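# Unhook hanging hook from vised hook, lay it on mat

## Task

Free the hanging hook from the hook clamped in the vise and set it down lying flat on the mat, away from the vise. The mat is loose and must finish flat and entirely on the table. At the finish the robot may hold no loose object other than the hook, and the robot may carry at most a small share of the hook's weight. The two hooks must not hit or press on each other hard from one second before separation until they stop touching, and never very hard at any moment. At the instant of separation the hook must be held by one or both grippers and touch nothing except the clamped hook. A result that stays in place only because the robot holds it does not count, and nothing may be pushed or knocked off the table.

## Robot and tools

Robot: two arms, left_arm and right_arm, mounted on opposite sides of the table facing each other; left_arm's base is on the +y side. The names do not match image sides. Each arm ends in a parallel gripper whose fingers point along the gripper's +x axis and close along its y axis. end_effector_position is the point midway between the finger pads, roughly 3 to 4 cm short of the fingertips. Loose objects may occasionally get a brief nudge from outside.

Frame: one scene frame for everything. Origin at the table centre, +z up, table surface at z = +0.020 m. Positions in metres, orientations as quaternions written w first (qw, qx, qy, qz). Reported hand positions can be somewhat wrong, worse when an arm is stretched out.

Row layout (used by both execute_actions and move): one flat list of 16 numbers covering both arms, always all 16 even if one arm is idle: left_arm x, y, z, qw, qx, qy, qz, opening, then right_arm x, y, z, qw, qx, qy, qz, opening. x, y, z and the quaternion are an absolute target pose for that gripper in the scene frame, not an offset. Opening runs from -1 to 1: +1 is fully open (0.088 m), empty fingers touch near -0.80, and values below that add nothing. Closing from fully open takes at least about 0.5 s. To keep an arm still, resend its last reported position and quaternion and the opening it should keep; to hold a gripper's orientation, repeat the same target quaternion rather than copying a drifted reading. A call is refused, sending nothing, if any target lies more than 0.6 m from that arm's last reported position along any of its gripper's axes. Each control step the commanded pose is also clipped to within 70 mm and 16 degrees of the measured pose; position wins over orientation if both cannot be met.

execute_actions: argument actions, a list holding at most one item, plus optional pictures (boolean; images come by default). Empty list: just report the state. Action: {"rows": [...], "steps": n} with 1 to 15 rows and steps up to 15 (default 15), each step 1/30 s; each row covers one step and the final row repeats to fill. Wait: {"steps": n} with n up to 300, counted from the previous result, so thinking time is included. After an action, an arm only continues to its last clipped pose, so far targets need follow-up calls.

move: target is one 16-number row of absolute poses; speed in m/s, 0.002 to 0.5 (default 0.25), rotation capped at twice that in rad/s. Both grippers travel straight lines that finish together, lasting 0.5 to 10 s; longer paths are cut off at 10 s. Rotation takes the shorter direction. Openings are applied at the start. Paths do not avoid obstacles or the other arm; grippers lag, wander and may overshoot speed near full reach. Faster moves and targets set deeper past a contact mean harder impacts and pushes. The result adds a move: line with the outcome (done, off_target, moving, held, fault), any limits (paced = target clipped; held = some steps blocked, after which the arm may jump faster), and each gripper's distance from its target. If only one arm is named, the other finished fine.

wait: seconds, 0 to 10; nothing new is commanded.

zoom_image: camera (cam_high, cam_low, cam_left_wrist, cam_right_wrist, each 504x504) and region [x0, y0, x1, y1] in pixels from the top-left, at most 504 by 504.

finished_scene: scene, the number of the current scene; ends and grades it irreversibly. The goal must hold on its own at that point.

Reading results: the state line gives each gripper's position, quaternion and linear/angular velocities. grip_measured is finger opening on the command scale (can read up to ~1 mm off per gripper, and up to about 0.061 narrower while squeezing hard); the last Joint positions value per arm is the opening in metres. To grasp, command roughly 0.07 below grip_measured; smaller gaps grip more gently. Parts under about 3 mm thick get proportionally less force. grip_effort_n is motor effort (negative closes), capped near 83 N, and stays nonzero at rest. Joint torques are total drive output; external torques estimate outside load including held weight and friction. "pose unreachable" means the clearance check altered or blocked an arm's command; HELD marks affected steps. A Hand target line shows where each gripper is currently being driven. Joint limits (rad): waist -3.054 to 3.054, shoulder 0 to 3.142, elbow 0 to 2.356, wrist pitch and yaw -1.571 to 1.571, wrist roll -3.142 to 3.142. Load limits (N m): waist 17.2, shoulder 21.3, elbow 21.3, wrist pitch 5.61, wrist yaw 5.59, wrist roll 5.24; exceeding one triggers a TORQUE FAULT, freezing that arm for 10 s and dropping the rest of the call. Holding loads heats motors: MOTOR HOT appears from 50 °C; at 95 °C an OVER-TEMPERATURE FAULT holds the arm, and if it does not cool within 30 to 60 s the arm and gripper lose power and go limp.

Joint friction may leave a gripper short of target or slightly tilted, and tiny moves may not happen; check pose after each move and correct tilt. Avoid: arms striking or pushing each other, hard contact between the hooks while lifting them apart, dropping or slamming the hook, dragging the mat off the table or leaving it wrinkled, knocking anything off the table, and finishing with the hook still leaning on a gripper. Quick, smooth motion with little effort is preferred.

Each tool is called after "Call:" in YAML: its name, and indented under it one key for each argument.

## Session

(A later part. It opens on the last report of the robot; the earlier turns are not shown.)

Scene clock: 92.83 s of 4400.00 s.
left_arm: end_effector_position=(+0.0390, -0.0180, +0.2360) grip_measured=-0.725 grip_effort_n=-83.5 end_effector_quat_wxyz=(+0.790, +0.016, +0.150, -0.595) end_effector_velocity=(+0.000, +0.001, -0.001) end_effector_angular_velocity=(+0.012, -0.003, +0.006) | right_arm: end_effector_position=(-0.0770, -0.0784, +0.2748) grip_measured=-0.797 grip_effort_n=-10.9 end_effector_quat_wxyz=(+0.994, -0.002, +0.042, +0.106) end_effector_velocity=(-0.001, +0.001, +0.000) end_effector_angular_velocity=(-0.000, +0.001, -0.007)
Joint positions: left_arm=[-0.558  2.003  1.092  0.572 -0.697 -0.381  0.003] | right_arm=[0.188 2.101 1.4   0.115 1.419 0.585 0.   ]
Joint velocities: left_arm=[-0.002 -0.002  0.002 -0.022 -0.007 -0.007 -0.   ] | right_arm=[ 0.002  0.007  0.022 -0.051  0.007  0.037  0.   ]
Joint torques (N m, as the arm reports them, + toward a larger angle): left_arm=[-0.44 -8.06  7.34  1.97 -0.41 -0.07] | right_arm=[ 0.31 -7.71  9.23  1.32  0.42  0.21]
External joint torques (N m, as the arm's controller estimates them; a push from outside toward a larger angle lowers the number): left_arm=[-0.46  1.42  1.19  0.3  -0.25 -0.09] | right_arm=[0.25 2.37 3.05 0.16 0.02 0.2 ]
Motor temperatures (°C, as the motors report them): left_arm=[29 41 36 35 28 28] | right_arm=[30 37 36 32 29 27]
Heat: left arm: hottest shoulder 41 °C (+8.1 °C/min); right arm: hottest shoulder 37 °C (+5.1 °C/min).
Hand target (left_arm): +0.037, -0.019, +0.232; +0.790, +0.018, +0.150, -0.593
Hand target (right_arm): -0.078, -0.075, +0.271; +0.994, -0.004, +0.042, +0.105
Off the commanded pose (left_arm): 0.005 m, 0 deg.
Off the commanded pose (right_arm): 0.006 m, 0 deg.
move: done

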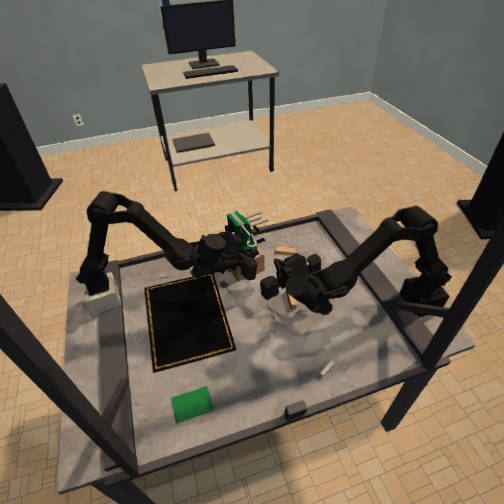

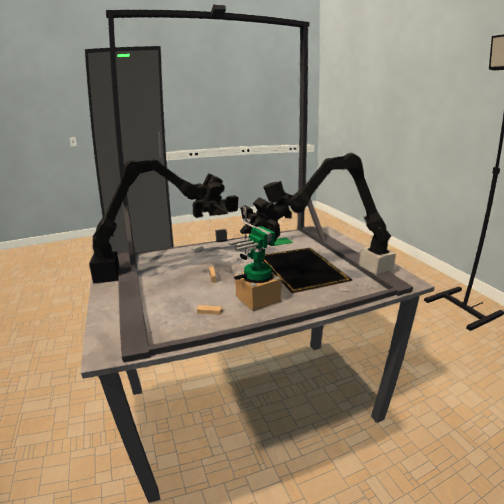

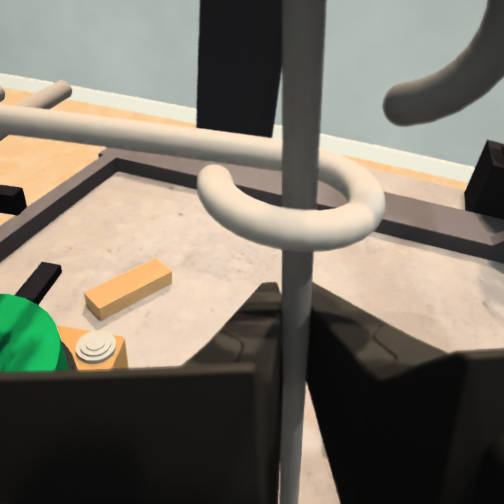

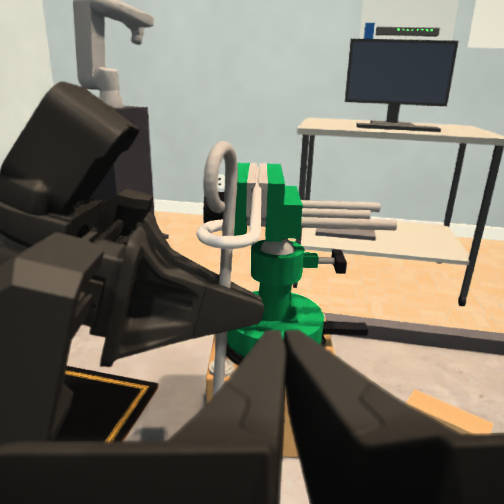

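Call:
move:
  target: [0.040, -0.024, 0.232, 0.790, 0.0179, 0.1504, -0.593, -0.78, -0.078, -0.075, 0.27, 0.9935, -0.0046, 0.0434, 0.1044, -0.8]
  speed: 0.005

Call:
zoom_image:
  camera: "cam_right_wrist"
  region: [180, 150, 300, 270]

Scene clock: 97.23 s of 4400.00 s.
left_arm: end_effector_position=(+0.0396, -0.0215, +0.2363) grip_measured=-0.725 grip_effort_n=-83.5 end_effector_quat_wxyz=(+0.791, +0.014, +0.150, -0.594) end_effector_velocity=(+0.000, +0.001, -0.004) end_effector_angular_velocity=(+0.020, -0.019, +0.003) | right_arm: end_effector_position=(-0.0770, -0.0780, +0.2735) grip_measured=-0.797 grip_effort_n=-10.9 end_effector_quat_wxyz=(+0.994, -0.004, +0.043, +0.105) end_effector_velocity=(+0.001, -0.000, -0.000) end_effector_angular_velocity=(-0.010, +0.004, +0.003)
Joint positions: left_arm=[-0.553  2.013  1.105  0.572 -0.695 -0.381  0.003] | right_arm=[0.188 2.105 1.408 0.088 1.419 0.605 0.   ]
Joint velocities: left_arm=[-0.002  0.002  0.002 -0.022 -0.007  0.007  0.   ] | right_arm=[-0.002 -0.002  0.002 -0.022 -0.007  0.007  0.   ]
Joint torques (N m, as the arm reports them, + toward a larger angle): left_arm=[ 0.29 -8.17  7.46  1.88 -0.03  0.04] | right_arm=[ 0.04 -7.87  9.33  1.34  0.42  0.21]
External joint torques (N m, as the arm's controller estimates them; a push from outside toward a larger angle lowers the number): left_arm=[0.29 1.32 1.33 0.22 0.13 0.02] | right_arm=[0.04 2.26 3.15 0.18 0.01 0.2 ]
Motor temperatures (°C, as the motors report them): left_arm=[29 41 36 36 28 28] | right_arm=[30 37 36 32 29 27]
Heat: left arm: hottest shoulder 41 °C (+8.0 °C/min); right arm: hottest shoulder 37 °C (+5.0 °C/min).
Hand target (left_arm): +0.040, -0.024, +0.232; +0.790, +0.018, +0.151, -0.593
Hand target (right_arm): -0.078, -0.075, +0.270; +0.994, -0.005, +0.043, +0.105
Off the commanded pose (left_arm): 0.005 m, 0 deg.
Off the commanded pose (right_arm): 0.005 m, 0 deg.
move: done

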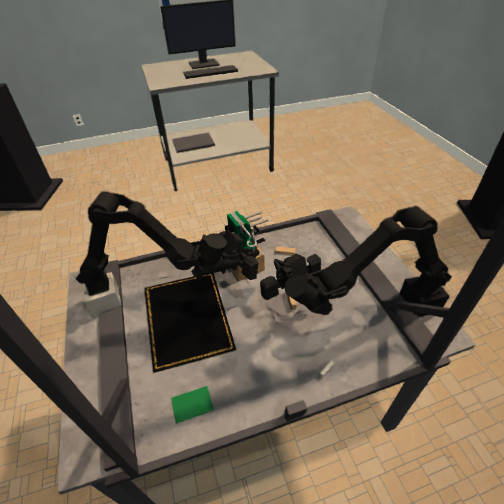

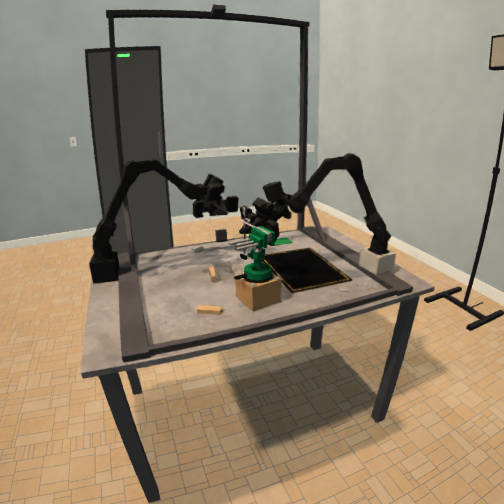

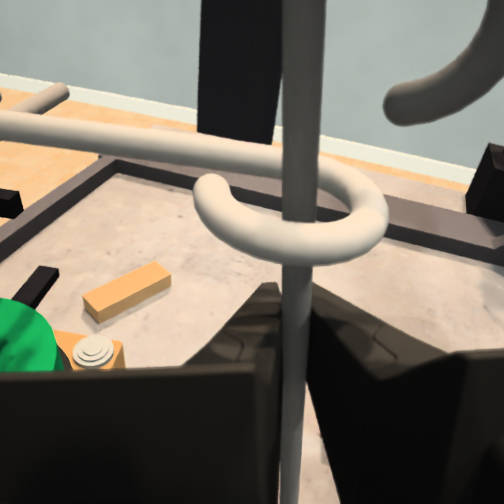

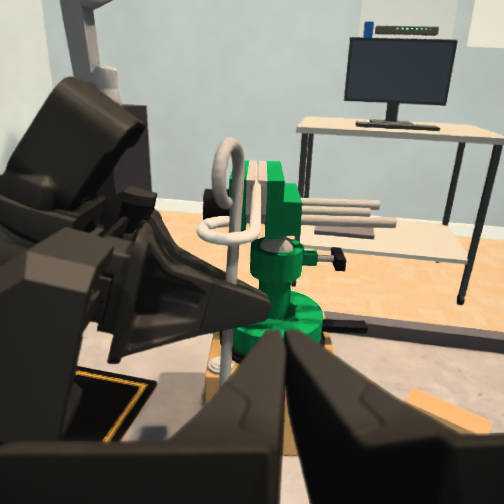

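Region (180, 150, 300, 270) of cam_right_wrist's 504x504 image, scaled by 4.200, with more detail than that image has.

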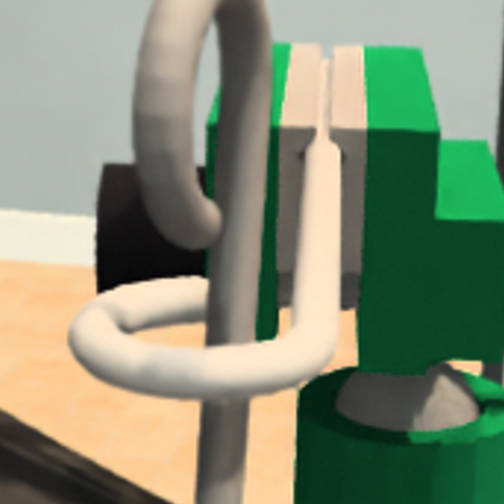

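Call:
move:
  target: [0.045, -0.023, 0.232, 0.790, 0.0179, 0.1504, -0.593, -0.78, -0.078, -0.075, 0.27, 0.9935, -0.0046, 0.0434, 0.1044, -0.8]
  speed: 0.005

Call:
zoom_image:
  camera: "cam_right_wrist"
  region: [180, 150, 300, 270]

Scene clock: 99.77 s of 4400.00 s.
left_arm: end_effector_position=(+0.0432, -0.0235, +0.2370) grip_measured=-0.725 grip_effort_n=-83.5 end_effector_quat_wxyz=(+0.791, +0.011, +0.150, -0.594) end_effector_velocity=(+0.000, +0.001, -0.001) end_effector_angular_velocity=(+0.004, +0.002, +0.006) | right_arm: end_effector_position=(-0.0770, -0.0780, +0.2736) grip_measured=-0.797 grip_effort_n=-10.9 end_effector_quat_wxyz=(+0.994, -0.003, +0.043, +0.105) end_effector_velocity=(+0.001, +0.000, +0.001) end_effector_angular_velocity=(-0.010, +0.002, +0.004)
Joint positions: left_arm=[-0.543  2.013  1.105  0.578 -0.686 -0.38   0.003] | right_arm=[0.188 2.105 1.41  0.086 1.419 0.607 0.   ]
Joint velocities: left_arm=[-0.002 -0.002 -0.002 -0.007 -0.007 -0.007 -0.   ] | right_arm=[-0.002 -0.002  0.002 -0.007 -0.007 -0.007  0.   ]
Joint torques (N m, as the arm reports them, + toward a larger angle): left_arm=[ 0.3  -9.2   5.64  2.07 -0.04  0.13] | right_arm=[ 0.14 -7.93  9.39  1.3   0.41  0.17]
External joint torques (N m, as the arm's controller estimates them; a push from outside toward a larger angle lowers the number): left_arm=[ 0.29  0.4  -0.56  0.39  0.12  0.11] | right_arm=[ 0.14  2.23  3.19  0.14 -0.01  0.16]
Motor temperatures (°C, as the motors report them): left_arm=[29 41 36 36 28 28] | right_arm=[30 37 36 32 29 27]
Heat: left arm: hottest shoulder 41 °C (+8.1 °C/min); right arm: hottest shoulder 37 °C (+5.1 °C/min).
Hand target (left_arm): +0.045, -0.023, +0.232; +0.791, +0.018, +0.151, -0.593
Hand target (right_arm): -0.078, -0.075, +0.270; +0.994, -0.005, +0.043, +0.105
Off the commanded pose (left_arm): 0.005 m, 1 deg.
Off the commanded pose (right_arm): 0.005 m, 0 deg.
move: done

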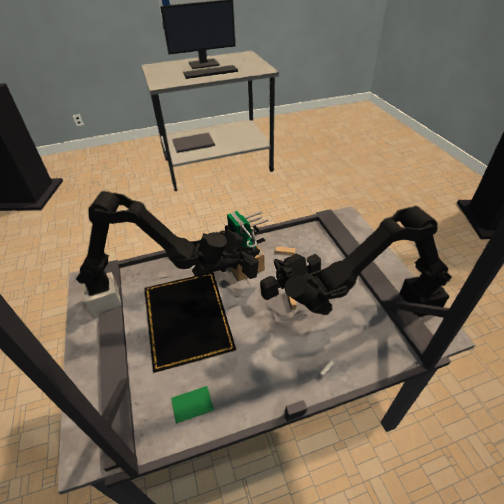

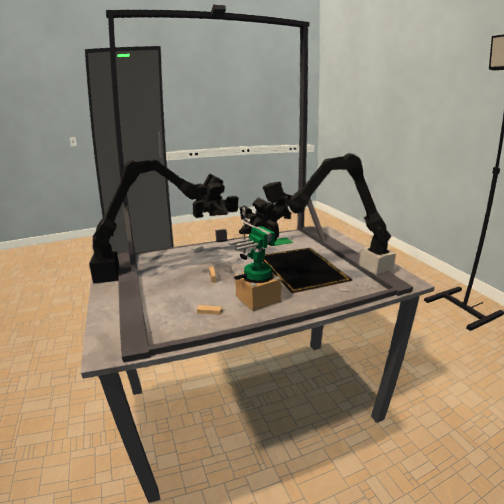

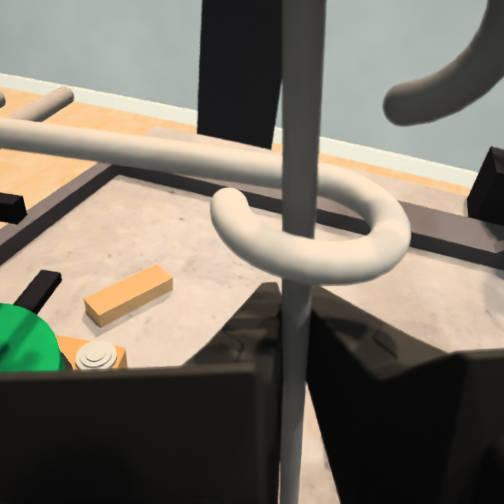

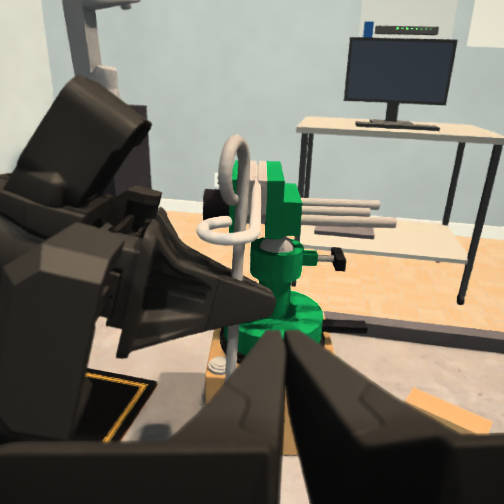

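Region (180, 150, 300, 270) of cam_right_wrist's 504x504 image, scaled by 4.200, with more detail than that image has.

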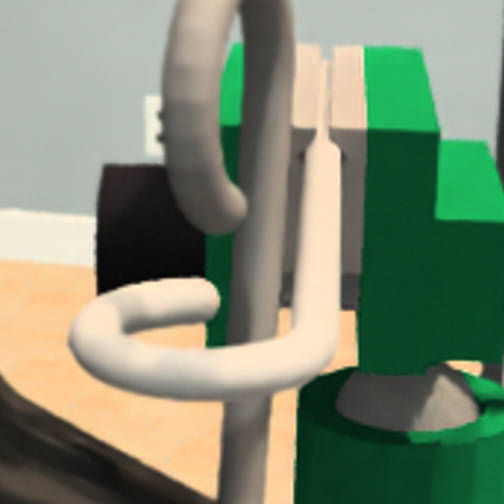

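Call:
move:
  target: [0.049, -0.021, 0.234, 0.790, 0.0179, 0.1504, -0.593, -0.78, -0.078, -0.075, 0.27, 0.9935, -0.0046, 0.0434, 0.1044, -0.8]
  speed: 0.004

Call:
zoom_image:
  camera: "cam_right_wrist"
  region: [180, 150, 300, 270]

Scene clock: 102.87 s of 4400.00 s.
left_arm: end_effector_position=(+0.0468, -0.0223, +0.2326) grip_measured=-0.725 grip_effort_n=-83.5 end_effector_quat_wxyz=(+0.791, +0.017, +0.151, -0.593) end_effector_velocity=(-0.002, +0.003, -0.003) end_effector_angular_velocity=(+0.017, -0.005, +0.001) | right_arm: end_effector_position=(-0.0770, -0.0780, +0.2736) grip_measured=-0.797 grip_effort_n=-10.9 end_effector_quat_wxyz=(+0.994, -0.003, +0.043, +0.105) end_effector_velocity=(+0.001, -0.001, -0.004) end_effector_angular_velocity=(-0.034, +0.000, +0.004)
Joint positions: left_arm=[-0.536  2.013  1.093  0.58  -0.679 -0.377  0.003] | right_arm=[0.188 2.105 1.41  0.085 1.419 0.608 0.   ]
Joint velocities: left_arm=[-0.007 -0.002 -0.002 -0.022 -0.007 -0.007 -0.   ] | right_arm=[-0.002  0.002 -0.002 -0.022 -0.007 -0.007  0.   ]
Joint torques (N m, as the arm reports them, + toward a larger angle): left_arm=[  0.31 -10.8    5.4    2.11  -0.05   0.12] | right_arm=[ 0.23 -7.9   9.17  1.34  0.42  0.18]
External joint torques (N m, as the arm's controller estimates them; a push from outside toward a larger angle lowers the number): left_arm=[ 0.36 -1.31 -0.7   0.44  0.11  0.11] | right_arm=[0.23 2.18 3.02 0.19 0.01 0.18]
Motor temperatures (°C, as the motors report them): left_arm=[29 41 36 36 28 28] | right_arm=[30 38 36 32 29 27]
Heat: left arm: hottest shoulder 41 °C (+8.1 °C/min); right arm: hottest shoulder 38 °C (+6.1 °C/min).
Hand target (left_arm): +0.049, -0.021, +0.234; +0.790, +0.018, +0.151, -0.593
Hand target (right_arm): -0.078, -0.075, +0.270; +0.994, -0.005, +0.043, +0.105
Off the commanded pose (left_arm): 0.003 m, 0 deg.
Off the commanded pose (right_arm): 0.005 m, 0 deg.
move: done

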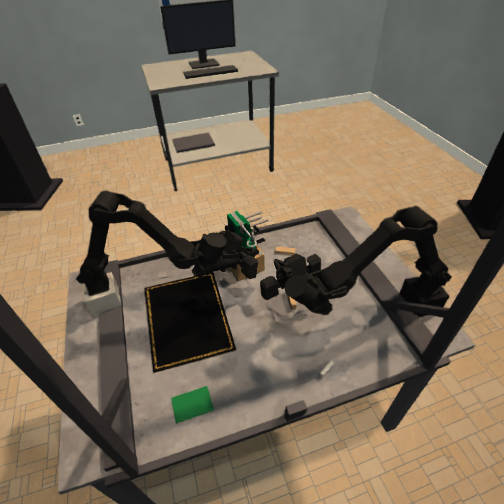

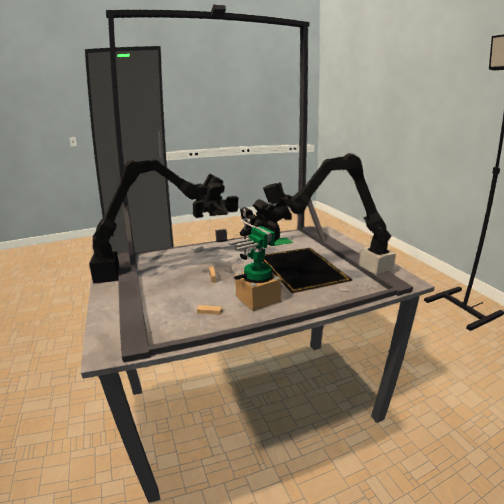

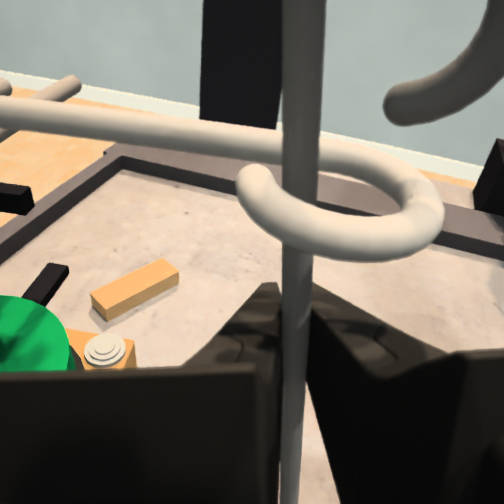

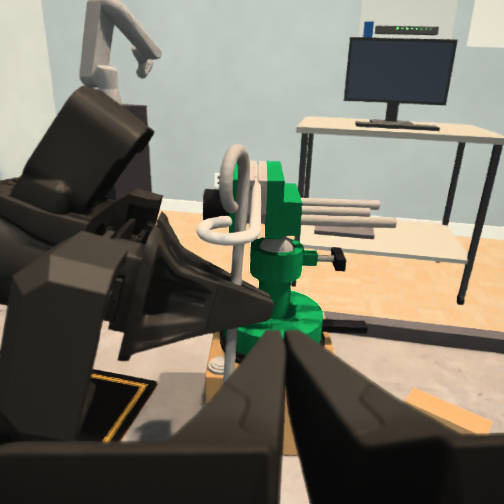

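Region (180, 150, 300, 270) of cam_right_wrist's 504x504 image, scaled by 4.200, with more detail than that image has.

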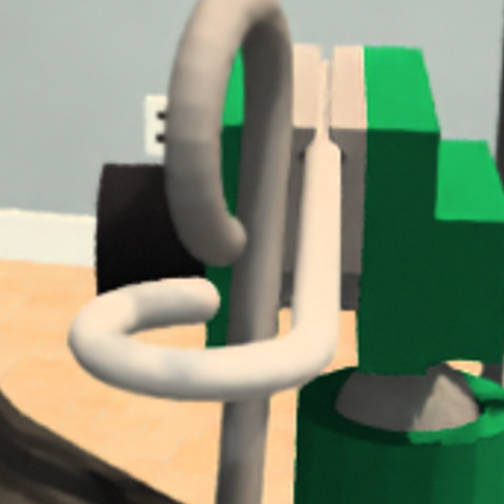

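Call:
move:
  target: [0.055, -0.0199, 0.234, 0.790, 0.0179, 0.1504, -0.593, -0.78, -0.078, -0.075, 0.27, 0.9935, -0.0046, 0.0434, 0.1044, -0.8]
  speed: 0.004

Call:
zoom_image:
  camera: "cam_right_wrist"
  region: [180, 150, 300, 270]

Scene clock: 105.87 s of 4400.00 s.
left_arm: end_effector_position=(+0.0529, -0.0213, +0.2324) grip_measured=-0.725 grip_effort_n=-83.5 end_effector_quat_wxyz=(+0.791, +0.018, +0.151, -0.593) end_effector_velocity=(-0.001, +0.003, -0.003) end_effector_angular_velocity=(+0.019, -0.000, -0.007) | right_arm: end_effector_position=(-0.0770, -0.0780, +0.2735) grip_measured=-0.797 grip_effort_n=-10.9 end_effector_quat_wxyz=(+0.994, -0.004, +0.043, +0.104) end_effector_velocity=(+0.001, -0.000, -0.003) end_effector_angular_velocity=(-0.005, +0.005, +0.003)
Joint positions: left_arm=[-0.523  2.003  1.076  0.589 -0.667 -0.371  0.003] | right_arm=[0.188 2.105 1.41  0.085 1.419 0.608 0.   ]
Joint velocities: left_arm=[-0.002 -0.007 -0.007 -0.022  0.007 -0.007  0.   ] | right_arm=[-0.002  0.002 -0.002 -0.007 -0.007  0.007  0.   ]
Joint torques (N m, as the arm reports them, + toward a larger angle): left_arm=[  0.29 -10.76   5.43   2.09  -0.04   0.13] | right_arm=[ 0.02 -7.99  9.44  1.34  0.43  0.19]
External joint torques (N m, as the arm's controller estimates them; a push from outside toward a larger angle lowers the number): left_arm=[ 0.28 -1.42 -0.59  0.44  0.12  0.11] | right_arm=[0.02 2.09 3.29 0.19 0.02 0.18]
Motor temperatures (°C, as the motors report them): left_arm=[29 42 36 36 28 28] | right_arm=[30 38 37 32 29 27]
Heat: left arm: hottest shoulder 42 °C (+8.1 °C/min); right arm: hottest shoulder 38 °C (+5.1 °C/min).
Hand target (left_arm): +0.055, -0.020, +0.234; +0.791, +0.018, +0.151, -0.593
Hand target (right_arm): -0.078, -0.075, +0.270; +0.994, -0.005, +0.043, +0.105
Off the commanded pose (left_arm): 0.003 m, 0 deg.
Off the commanded pose (right_arm): 0.005 m, 0 deg.
move: done

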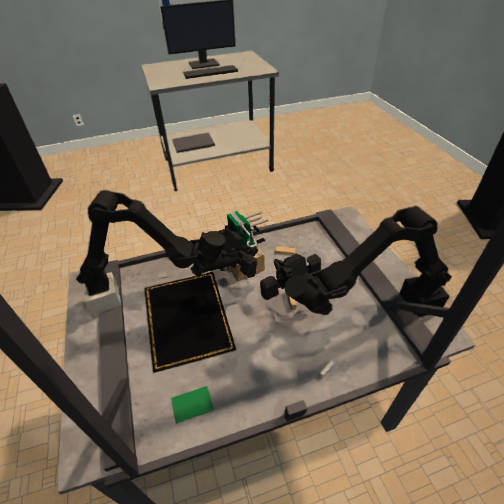

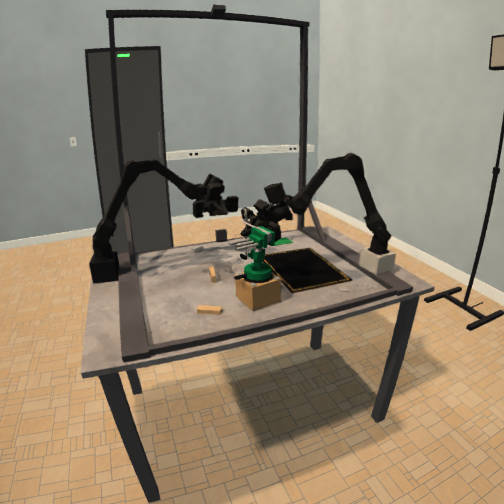

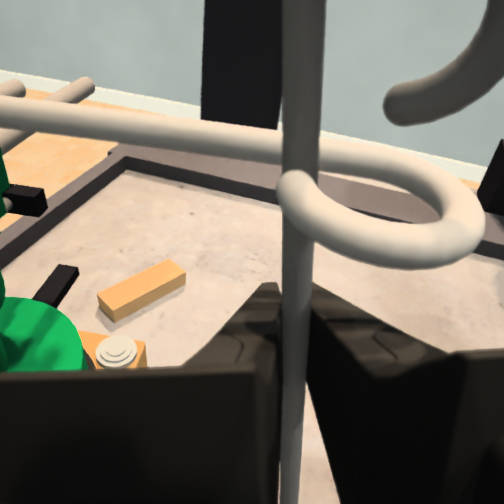

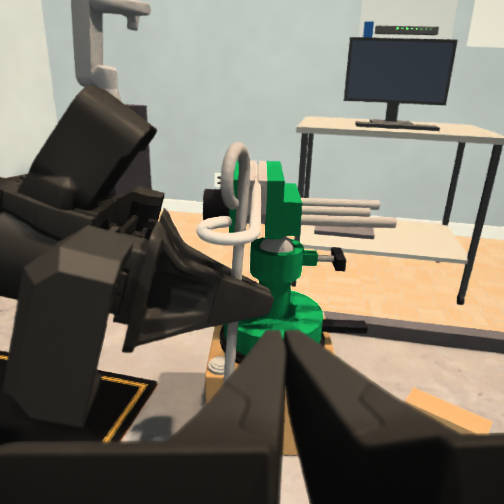

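Region (180, 150, 300, 270) of cam_right_wrist's 504x504 image, scaled by 4.200, with more detail than that image has.

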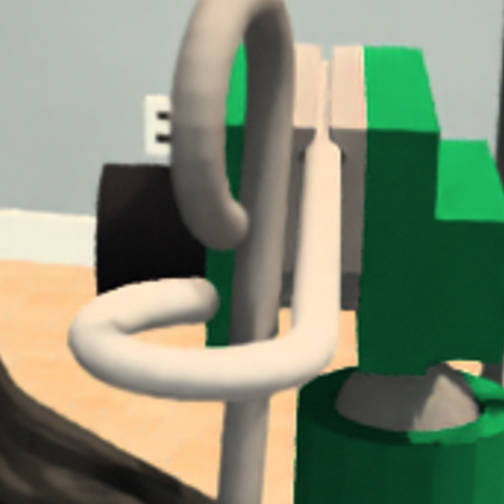

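Centred in the gap. Continue through.

Call:
move:
  target: [0.066, -0.0172, 0.234, 0.790, 0.0179, 0.1504, -0.593, -0.78, -0.078, -0.075, 0.27, 0.9935, -0.0046, 0.0434, 0.1044, -0.8]
  speed: 0.006

Scene clock: 108.93 s of 4400.00 s.
left_arm: end_effector_position=(+0.0641, -0.0187, +0.2324) grip_measured=-0.725 grip_effort_n=-83.5 end_effector_quat_wxyz=(+0.791, +0.018, +0.151, -0.592) end_effector_velocity=(+0.001, +0.003, -0.002) end_effector_angular_velocity=(-0.001, +0.004, +0.006) | right_arm: end_effector_position=(-0.0770, -0.0780, +0.2737) grip_measured=-0.797 grip_effort_n=-10.9 end_effector_quat_wxyz=(+0.994, -0.003, +0.043, +0.105) end_effector_velocity=(+0.001, -0.001, -0.002) end_effector_angular_velocity=(-0.005, +0.005, +0.003)
Joint positions: left_arm=[-0.499  1.982  1.042  0.608 -0.645 -0.362  0.003] | right_arm=[0.188 2.105 1.41  0.085 1.419 0.608 0.   ]
Joint velocities: left_arm=[-0.002 -0.002 -0.012  0.007 -0.007 -0.007 -0.   ] | right_arm=[-0.002 -0.002 -0.007 -0.007 -0.007  0.007  0.   ]
Joint torques (N m, as the arm reports them, + toward a larger angle): left_arm=[  0.26 -10.51   5.37   2.12  -0.03   0.12] | right_arm=[ 0.11 -7.73  9.19  1.34  0.42  0.22]
External joint torques (N m, as the arm's controller estimates them; a push from outside toward a larger angle lowers the number): left_arm=[ 0.26 -1.21 -0.75  0.41  0.12  0.1 ] | right_arm=[0.12 2.37 3.05 0.19 0.   0.22]
Motor temperatures (°C, as the motors report them): left_arm=[29 43 36 36 28 28] | right_arm=[30 38 37 32 29 27]
Heat: left arm: hottest shoulder 43 °C (+8.1 °C/min); right arm: hottest shoulder 38 °C (+5.0 °C/min).
Hand target (left_arm): +0.066, -0.017, +0.234; +0.791, +0.018, +0.151, -0.593
Hand target (right_arm): -0.078, -0.075, +0.270; +0.994, -0.004, +0.043, +0.105
Off the commanded pose (left_arm): 0.003 m, 0 deg.
Off the commanded pose (right_arm): 0.005 m, 0 deg.
move: done

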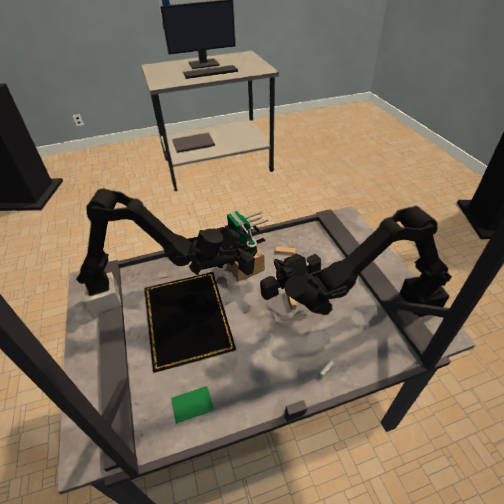

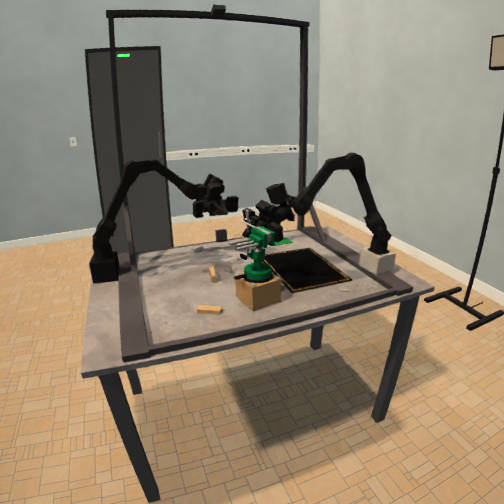

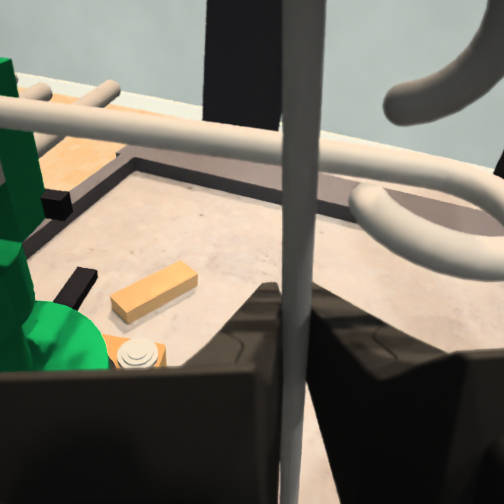

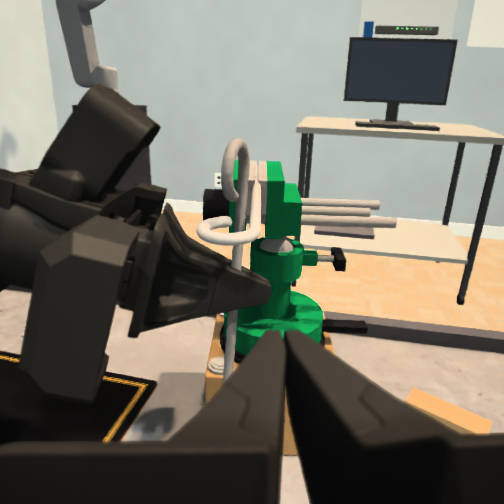

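Call:
move:
  target: [0.068, 0.07, 0.245, 0.790, 0.0179, 0.1504, -0.593, -0.78, -0.10, -0.15, 0.27, 0.92, -0.08, 0.2, 0.32, -0.8]
  speed: 0.06

Call:
move:
  target: [0.01, 0.20, 0.14, 0.134, 0.7655, -0.109, -0.6195, -0.78, -0.10, -0.15, 0.27, 0.8, -0.16, 0.2, 0.54, -0.8]
  speed: 0.25

Scene clock: 118.83 s of 4400.00 s.
left_arm: end_effector_position=(+0.0676, +0.0671, +0.2457) grip_measured=-0.725 grip_effort_n=-83.5 end_effector_quat_wxyz=(+0.790, +0.019, +0.150, -0.594) end_effector_velocity=(+0.001, +0.003, +0.003) end_effector_angular_velocity=(-0.008, +0.001, +0.015) | right_arm: end_effector_position=(-0.1007, -0.1456, +0.2731) grip_measured=-0.797 grip_effort_n=-10.9 end_effector_quat_wxyz=(+0.923, -0.073, +0.199, +0.321) end_effector_velocity=(+0.000, -0.004, -0.001) end_effector_angular_velocity=(-0.023, -0.008, +0.012)
Joint positions: left_arm=[-0.6    1.692  0.723  0.613 -0.736 -0.399  0.003] | right_arm=[ 0.172  1.602  0.975 -0.052  0.851  0.537  0.   ]
Joint velocities: left_arm=[-0.007 -0.012 -0.002 -0.007 -0.022 -0.007 -0.   ] | right_arm=[-0.002 -0.012 -0.012 -0.007 -0.007 -0.022  0.   ]
Joint torques (N m, as the arm reports them, + toward a larger angle): left_arm=[-0.48 -7.98  5.15  1.8  -0.44 -0.08] | right_arm=[-0.2  -7.65  6.23  1.67  0.21 -0.11]
External joint torques (N m, as the arm's controller estimates them; a push from outside toward a larger angle lowers the number): left_arm=[-0.48 -1.02 -0.85  0.13 -0.26 -0.1 ] | right_arm=[-0.23 -0.78 -0.37  0.24 -0.15 -0.12]
Motor temperatures (°C, as the motors report them): left_arm=[29 44 35 36 28 28] | right_arm=[30 38 36 32 29 27]
Heat: left arm: hottest shoulder 44 °C (+6.1 °C/min); right arm: hottest shoulder 38 °C (+5.1 °C/min).
Hand target (left_arm): +0.068, +0.070, +0.246; +0.790, +0.018, +0.150, -0.594
Hand target (right_arm): -0.099, -0.150, +0.270; +0.922, -0.080, +0.201, +0.320
Off the commanded pose (left_arm): 0.003 m, 0 deg.
Off the commanded pose (right_arm): 0.005 m, 1 deg.
After step 90, 1.83 s passed at rest.
move: done

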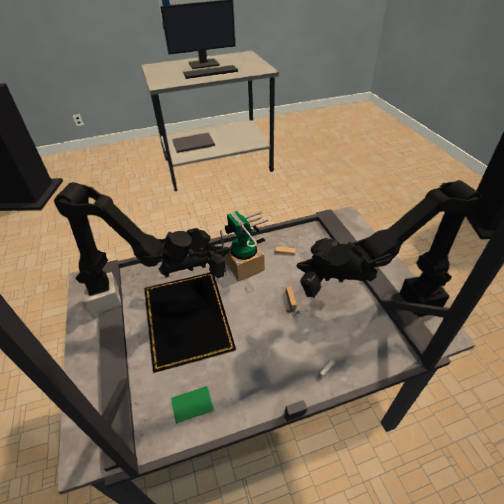

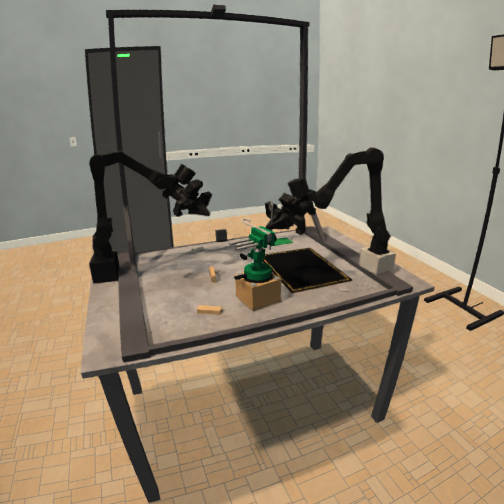

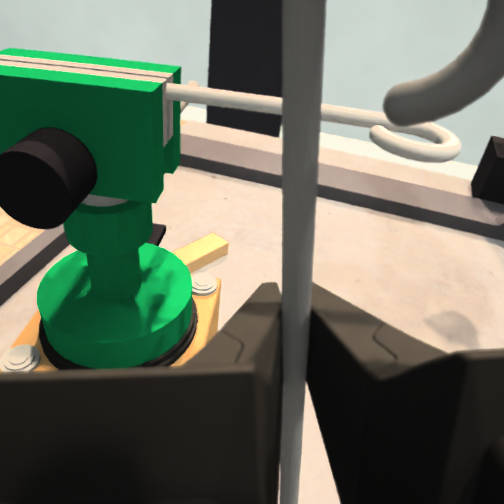

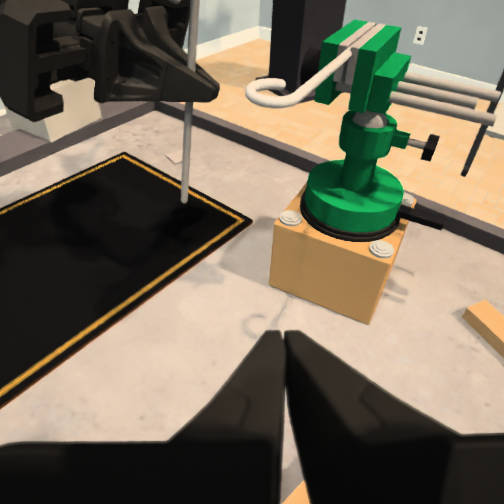

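Scene clock: 123.57 s of 4400.00 s.
left_arm: end_effector_position=(+0.0125, +0.2024, +0.1426) grip_measured=-0.725 grip_effort_n=-83.5 end_effector_quat_wxyz=(+0.139, +0.761, -0.104, -0.625) end_effector_velocity=(-0.001, +0.004, +0.000) end_effector_angular_velocity=(+0.016, -0.003, -0.001) | right_arm: end_effector_position=(-0.1004, -0.1453, +0.2742) grip_measured=-0.797 grip_effort_n=-10.9 end_effector_quat_wxyz=(+0.802, -0.155, +0.198, +0.541) end_effector_velocity=(+0.002, -0.003, -0.003) end_effector_angular_velocity=(-0.015, -0.008, -0.005)
Joint positions: left_arm=[-0.816  1.75   0.989 -0.684 -0.377  0.819  0.003] | right_arm=[-0.025  1.439  0.834  0.082  0.232  0.093  0.   ]
Joint velocities: left_arm=[-0.007  0.002  0.007 -0.022  0.007 -0.007 -0.   ] | right_arm=[-0.002 -0.002 -0.007 -0.007  0.007 -0.007  0.   ]
Joint torques (N m, as the arm reports them, + toward a larger angle): left_arm=[-0.56 -5.69  6.65  0.52 -0.49  0.12] | right_arm=[-0.06 -6.38  6.63  2.    0.03 -0.17]
External joint torques (N m, as the arm's controller estimates them; a push from outside toward a larger angle lowers the number): left_arm=[-0.52  1.2   1.17 -0.03 -0.26  0.14] | right_arm=[-0.08 -0.49 -0.26  0.28 -0.05 -0.18]
Motor temperatures (°C, as the motors report them): left_arm=[29 43 36 36 28 28] | right_arm=[30 38 36 32 29 27]
Heat: left arm: hottest shoulder 43 °C (+4.1 °C/min); right arm: hottest shoulder 38 °C (+5.1 °C/min).
Hand target (left_arm): +0.011, +0.202, +0.141; +0.135, +0.765, -0.107, -0.621
Hand target (right_arm): -0.100, -0.150, +0.269; +0.801, -0.160, +0.202, +0.540
Off the commanded pose (left_arm): 0.004 m, 1 deg.
Off the commanded pose (right_arm): 0.006 m, 1 deg.
move: done

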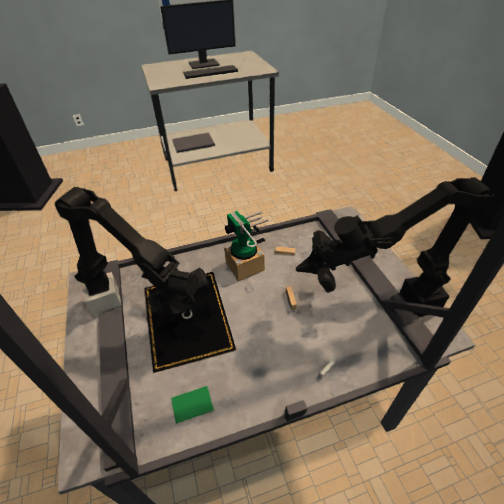

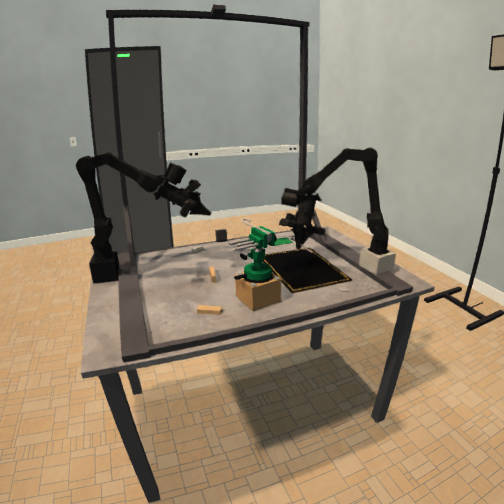

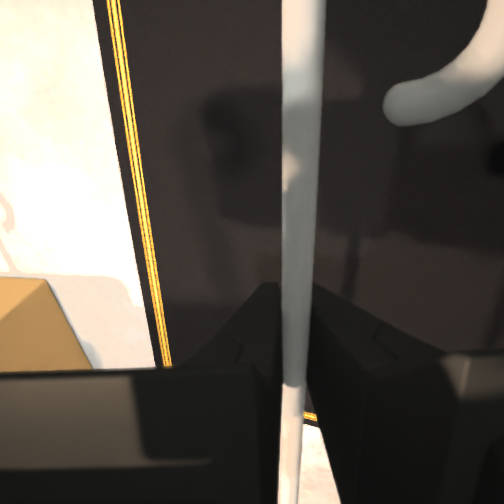

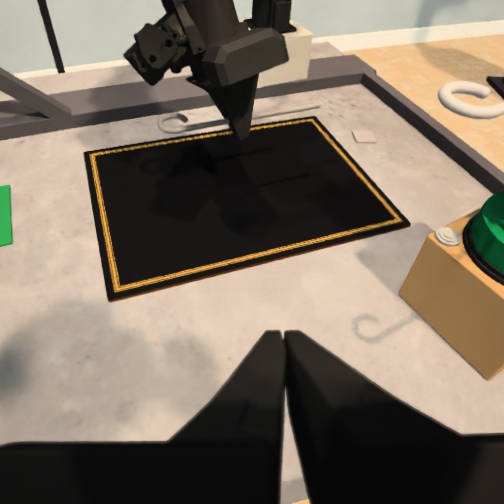

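Call:
move:
  target: [-0.005, 0.20, 0.068, 0.134, 0.7655, -0.109, -0.6195, -0.78, -0.10, -0.15, 0.27, 0.8, -0.16, 0.2, 0.54, -0.8]
  speed: 0.08

Call:
zoom_image:
  camera: "cam_right_wrist"
  region: [120, 80, 360, 260]

Scene clock: 125.43 s of 4400.00 s.
left_arm: end_effector_position=(-0.0067, +0.1974, +0.0729) grip_measured=-0.725 grip_effort_n=-83.5 end_effector_quat_wxyz=(+0.138, +0.761, -0.111, -0.624) end_effector_velocity=(+0.003, +0.003, -0.002) end_effector_angular_velocity=(+0.016, -0.026, -0.008) | right_arm: end_effector_position=(-0.1005, -0.1457, +0.2745) grip_measured=-0.797 grip_effort_n=-11.4 end_effector_quat_wxyz=(+0.802, -0.155, +0.197, +0.542) end_effector_velocity=(+0.002, -0.000, +0.001) end_effector_angular_velocity=(+0.004, -0.010, -0.005)
Joint positions: left_arm=[-0.854  1.974  0.948 -0.424 -0.386  0.793  0.003] | right_arm=[-0.025  1.437  0.833  0.082  0.231  0.091  0.   ]
Joint velocities: left_arm=[-0.002  0.007  0.002 -0.022 -0.007  0.007  0.   ] | right_arm=[-0.002 -0.002 -0.002  0.007  0.007 -0.007  0.   ]
Joint torques (N m, as the arm reports them, + toward a larger angle): left_arm=[-0.47 -6.35  4.31  0.73 -0.48 -0.13] | right_arm=[-0.14 -6.57  6.44  2.05  0.01 -0.16]
External joint torques (N m, as the arm's controller estimates them; a push from outside toward a larger angle lowers the number): left_arm=[-0.47  1.33 -0.25  0.19 -0.25 -0.11] | right_arm=[-0.1  -0.6  -0.54  0.31 -0.08 -0.18]
Motor temperatures (°C, as the motors report them): left_arm=[29 43 36 35 28 28] | right_arm=[30 38 36 32 29 27]
Heat: left arm: hottest shoulder 43 °C (+4.0 °C/min); right arm: hottest shoulder 38 °C (+5.0 °C/min).
Hand target (left_arm): -0.005, +0.200, +0.068; +0.134, +0.766, -0.109, -0.619
Hand target (right_arm): -0.100, -0.150, +0.270; +0.801, -0.160, +0.200, +0.541
Off the commanded pose (left_arm): 0.006 m, 1 deg.
Off the commanded pose (right_arm): 0.006 m, 1 deg.
move: done

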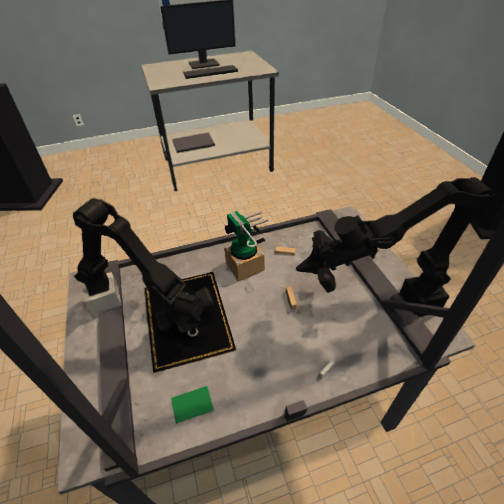

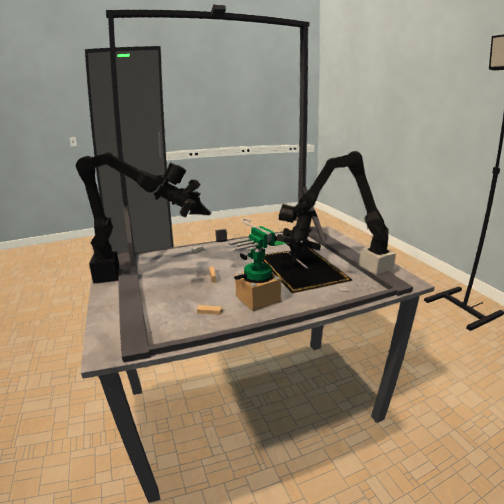

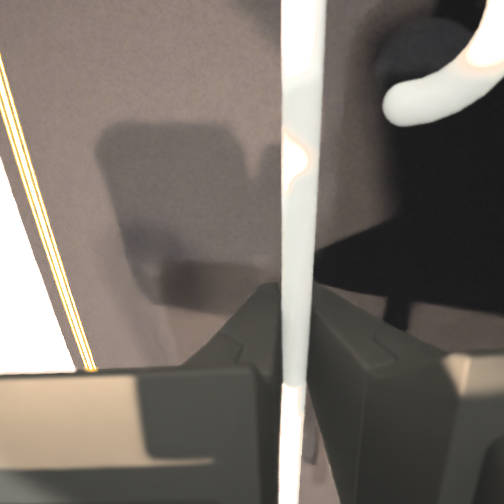

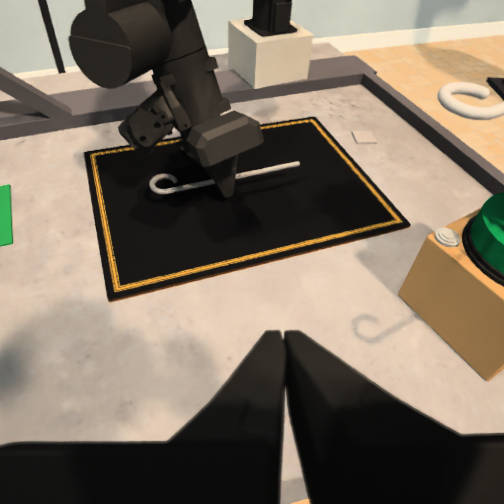

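Region (120, 80, 360, 260) of cam_right_wrist's 504x504 image, scaled by 2.100, with more detail than that image has; it fills the top 378 rows of this view, and the rest is white.

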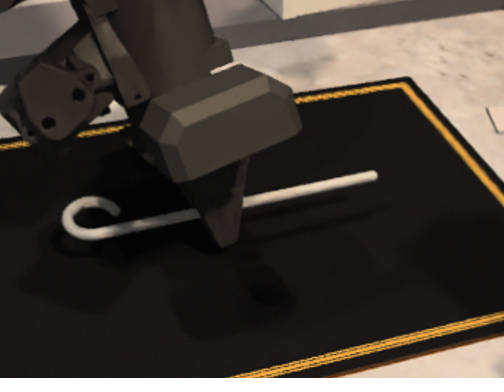

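Call:
move:
  target: [-0.005, 0.20, 0.056, 0.134, 0.7655, -0.109, -0.6195, -0.78, -0.10, -0.15, 0.27, 0.8, -0.16, 0.2, 0.54, -0.8]
  speed: 0.015

Scene clock: 127.97 s of 4400.00 s.
left_arm: end_effector_position=(-0.0079, +0.1963, +0.0630) grip_measured=-0.725 grip_effort_n=-83.5 end_effector_quat_wxyz=(+0.139, +0.760, -0.112, -0.625) end_effector_velocity=(+0.005, +0.004, +0.001) end_effector_angular_velocity=(-0.001, -0.028, +0.002) | right_arm: end_effector_position=(-0.1005, -0.1458, +0.2744) grip_measured=-0.797 grip_effort_n=-10.9 end_effector_quat_wxyz=(+0.802, -0.155, +0.197, +0.542) end_effector_velocity=(-0.000, -0.001, -0.001) end_effector_angular_velocity=(+0.000, -0.003, +0.007)
Joint positions: left_arm=[-0.855  2.006  0.941 -0.381 -0.388  0.793  0.003] | right_arm=[-0.025  1.436  0.832  0.082  0.231  0.091  0.   ]
Joint velocities: left_arm=[-0.007 -0.007 -0.007 -0.022 -0.022 -0.007 -0.   ] | right_arm=[-0.002 -0.002 -0.007  0.007 -0.007 -0.007  0.   ]
Joint torques (N m, as the arm reports them, + toward a larger angle): left_arm=[-0.42 -5.86  3.87  1.04 -0.37 -0.11] | right_arm=[-0.12 -6.54  6.46  2.09  0.03 -0.13]
External joint torques (N m, as the arm's controller estimates them; a push from outside toward a larger angle lowers the number): left_arm=[-0.4   2.01 -0.61  0.48 -0.13 -0.08] | right_arm=[-0.12 -0.62 -0.5   0.35 -0.05 -0.14]
Motor temperatures (°C, as the motors report them): left_arm=[29 42 35 35 28 28] | right_arm=[30 38 36 32 29 27]
Heat: left arm: hottest shoulder 42 °C (+2.0 °C/min); right arm: hottest shoulder 38 °C (+5.0 °C/min).
Hand target (left_arm): -0.005, +0.200, +0.056; +0.134, +0.766, -0.109, -0.620
Hand target (right_arm): -0.100, -0.150, +0.270; +0.801, -0.160, +0.200, +0.541
Off the commanded pose (left_arm): 0.008 m, 1 deg.
Off the commanded pose (right_arm): 0.006 m, 1 deg.
move: done

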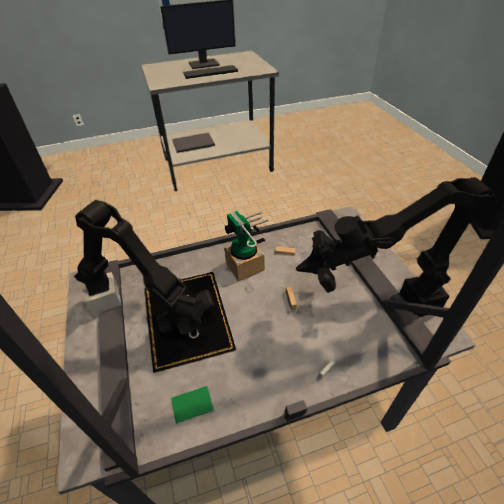

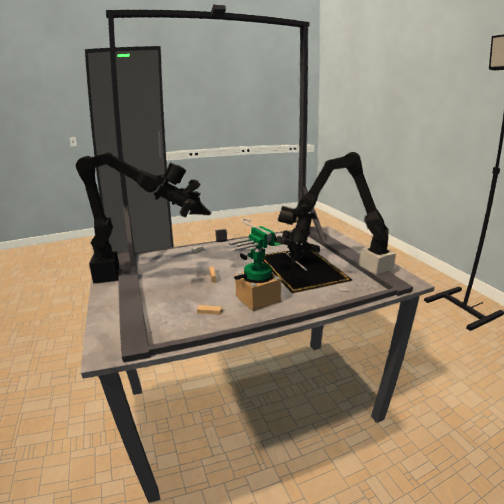

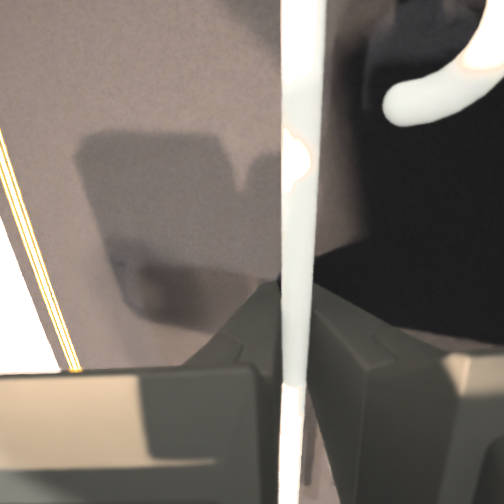

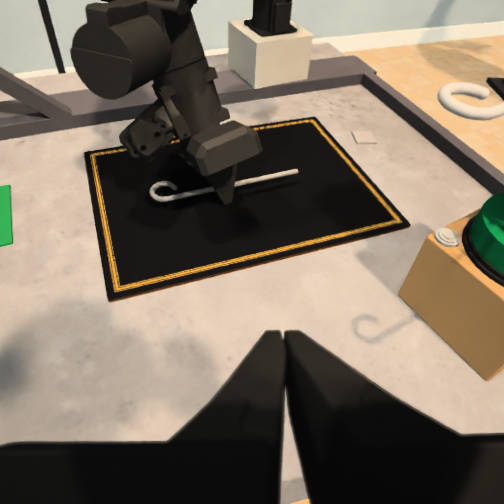

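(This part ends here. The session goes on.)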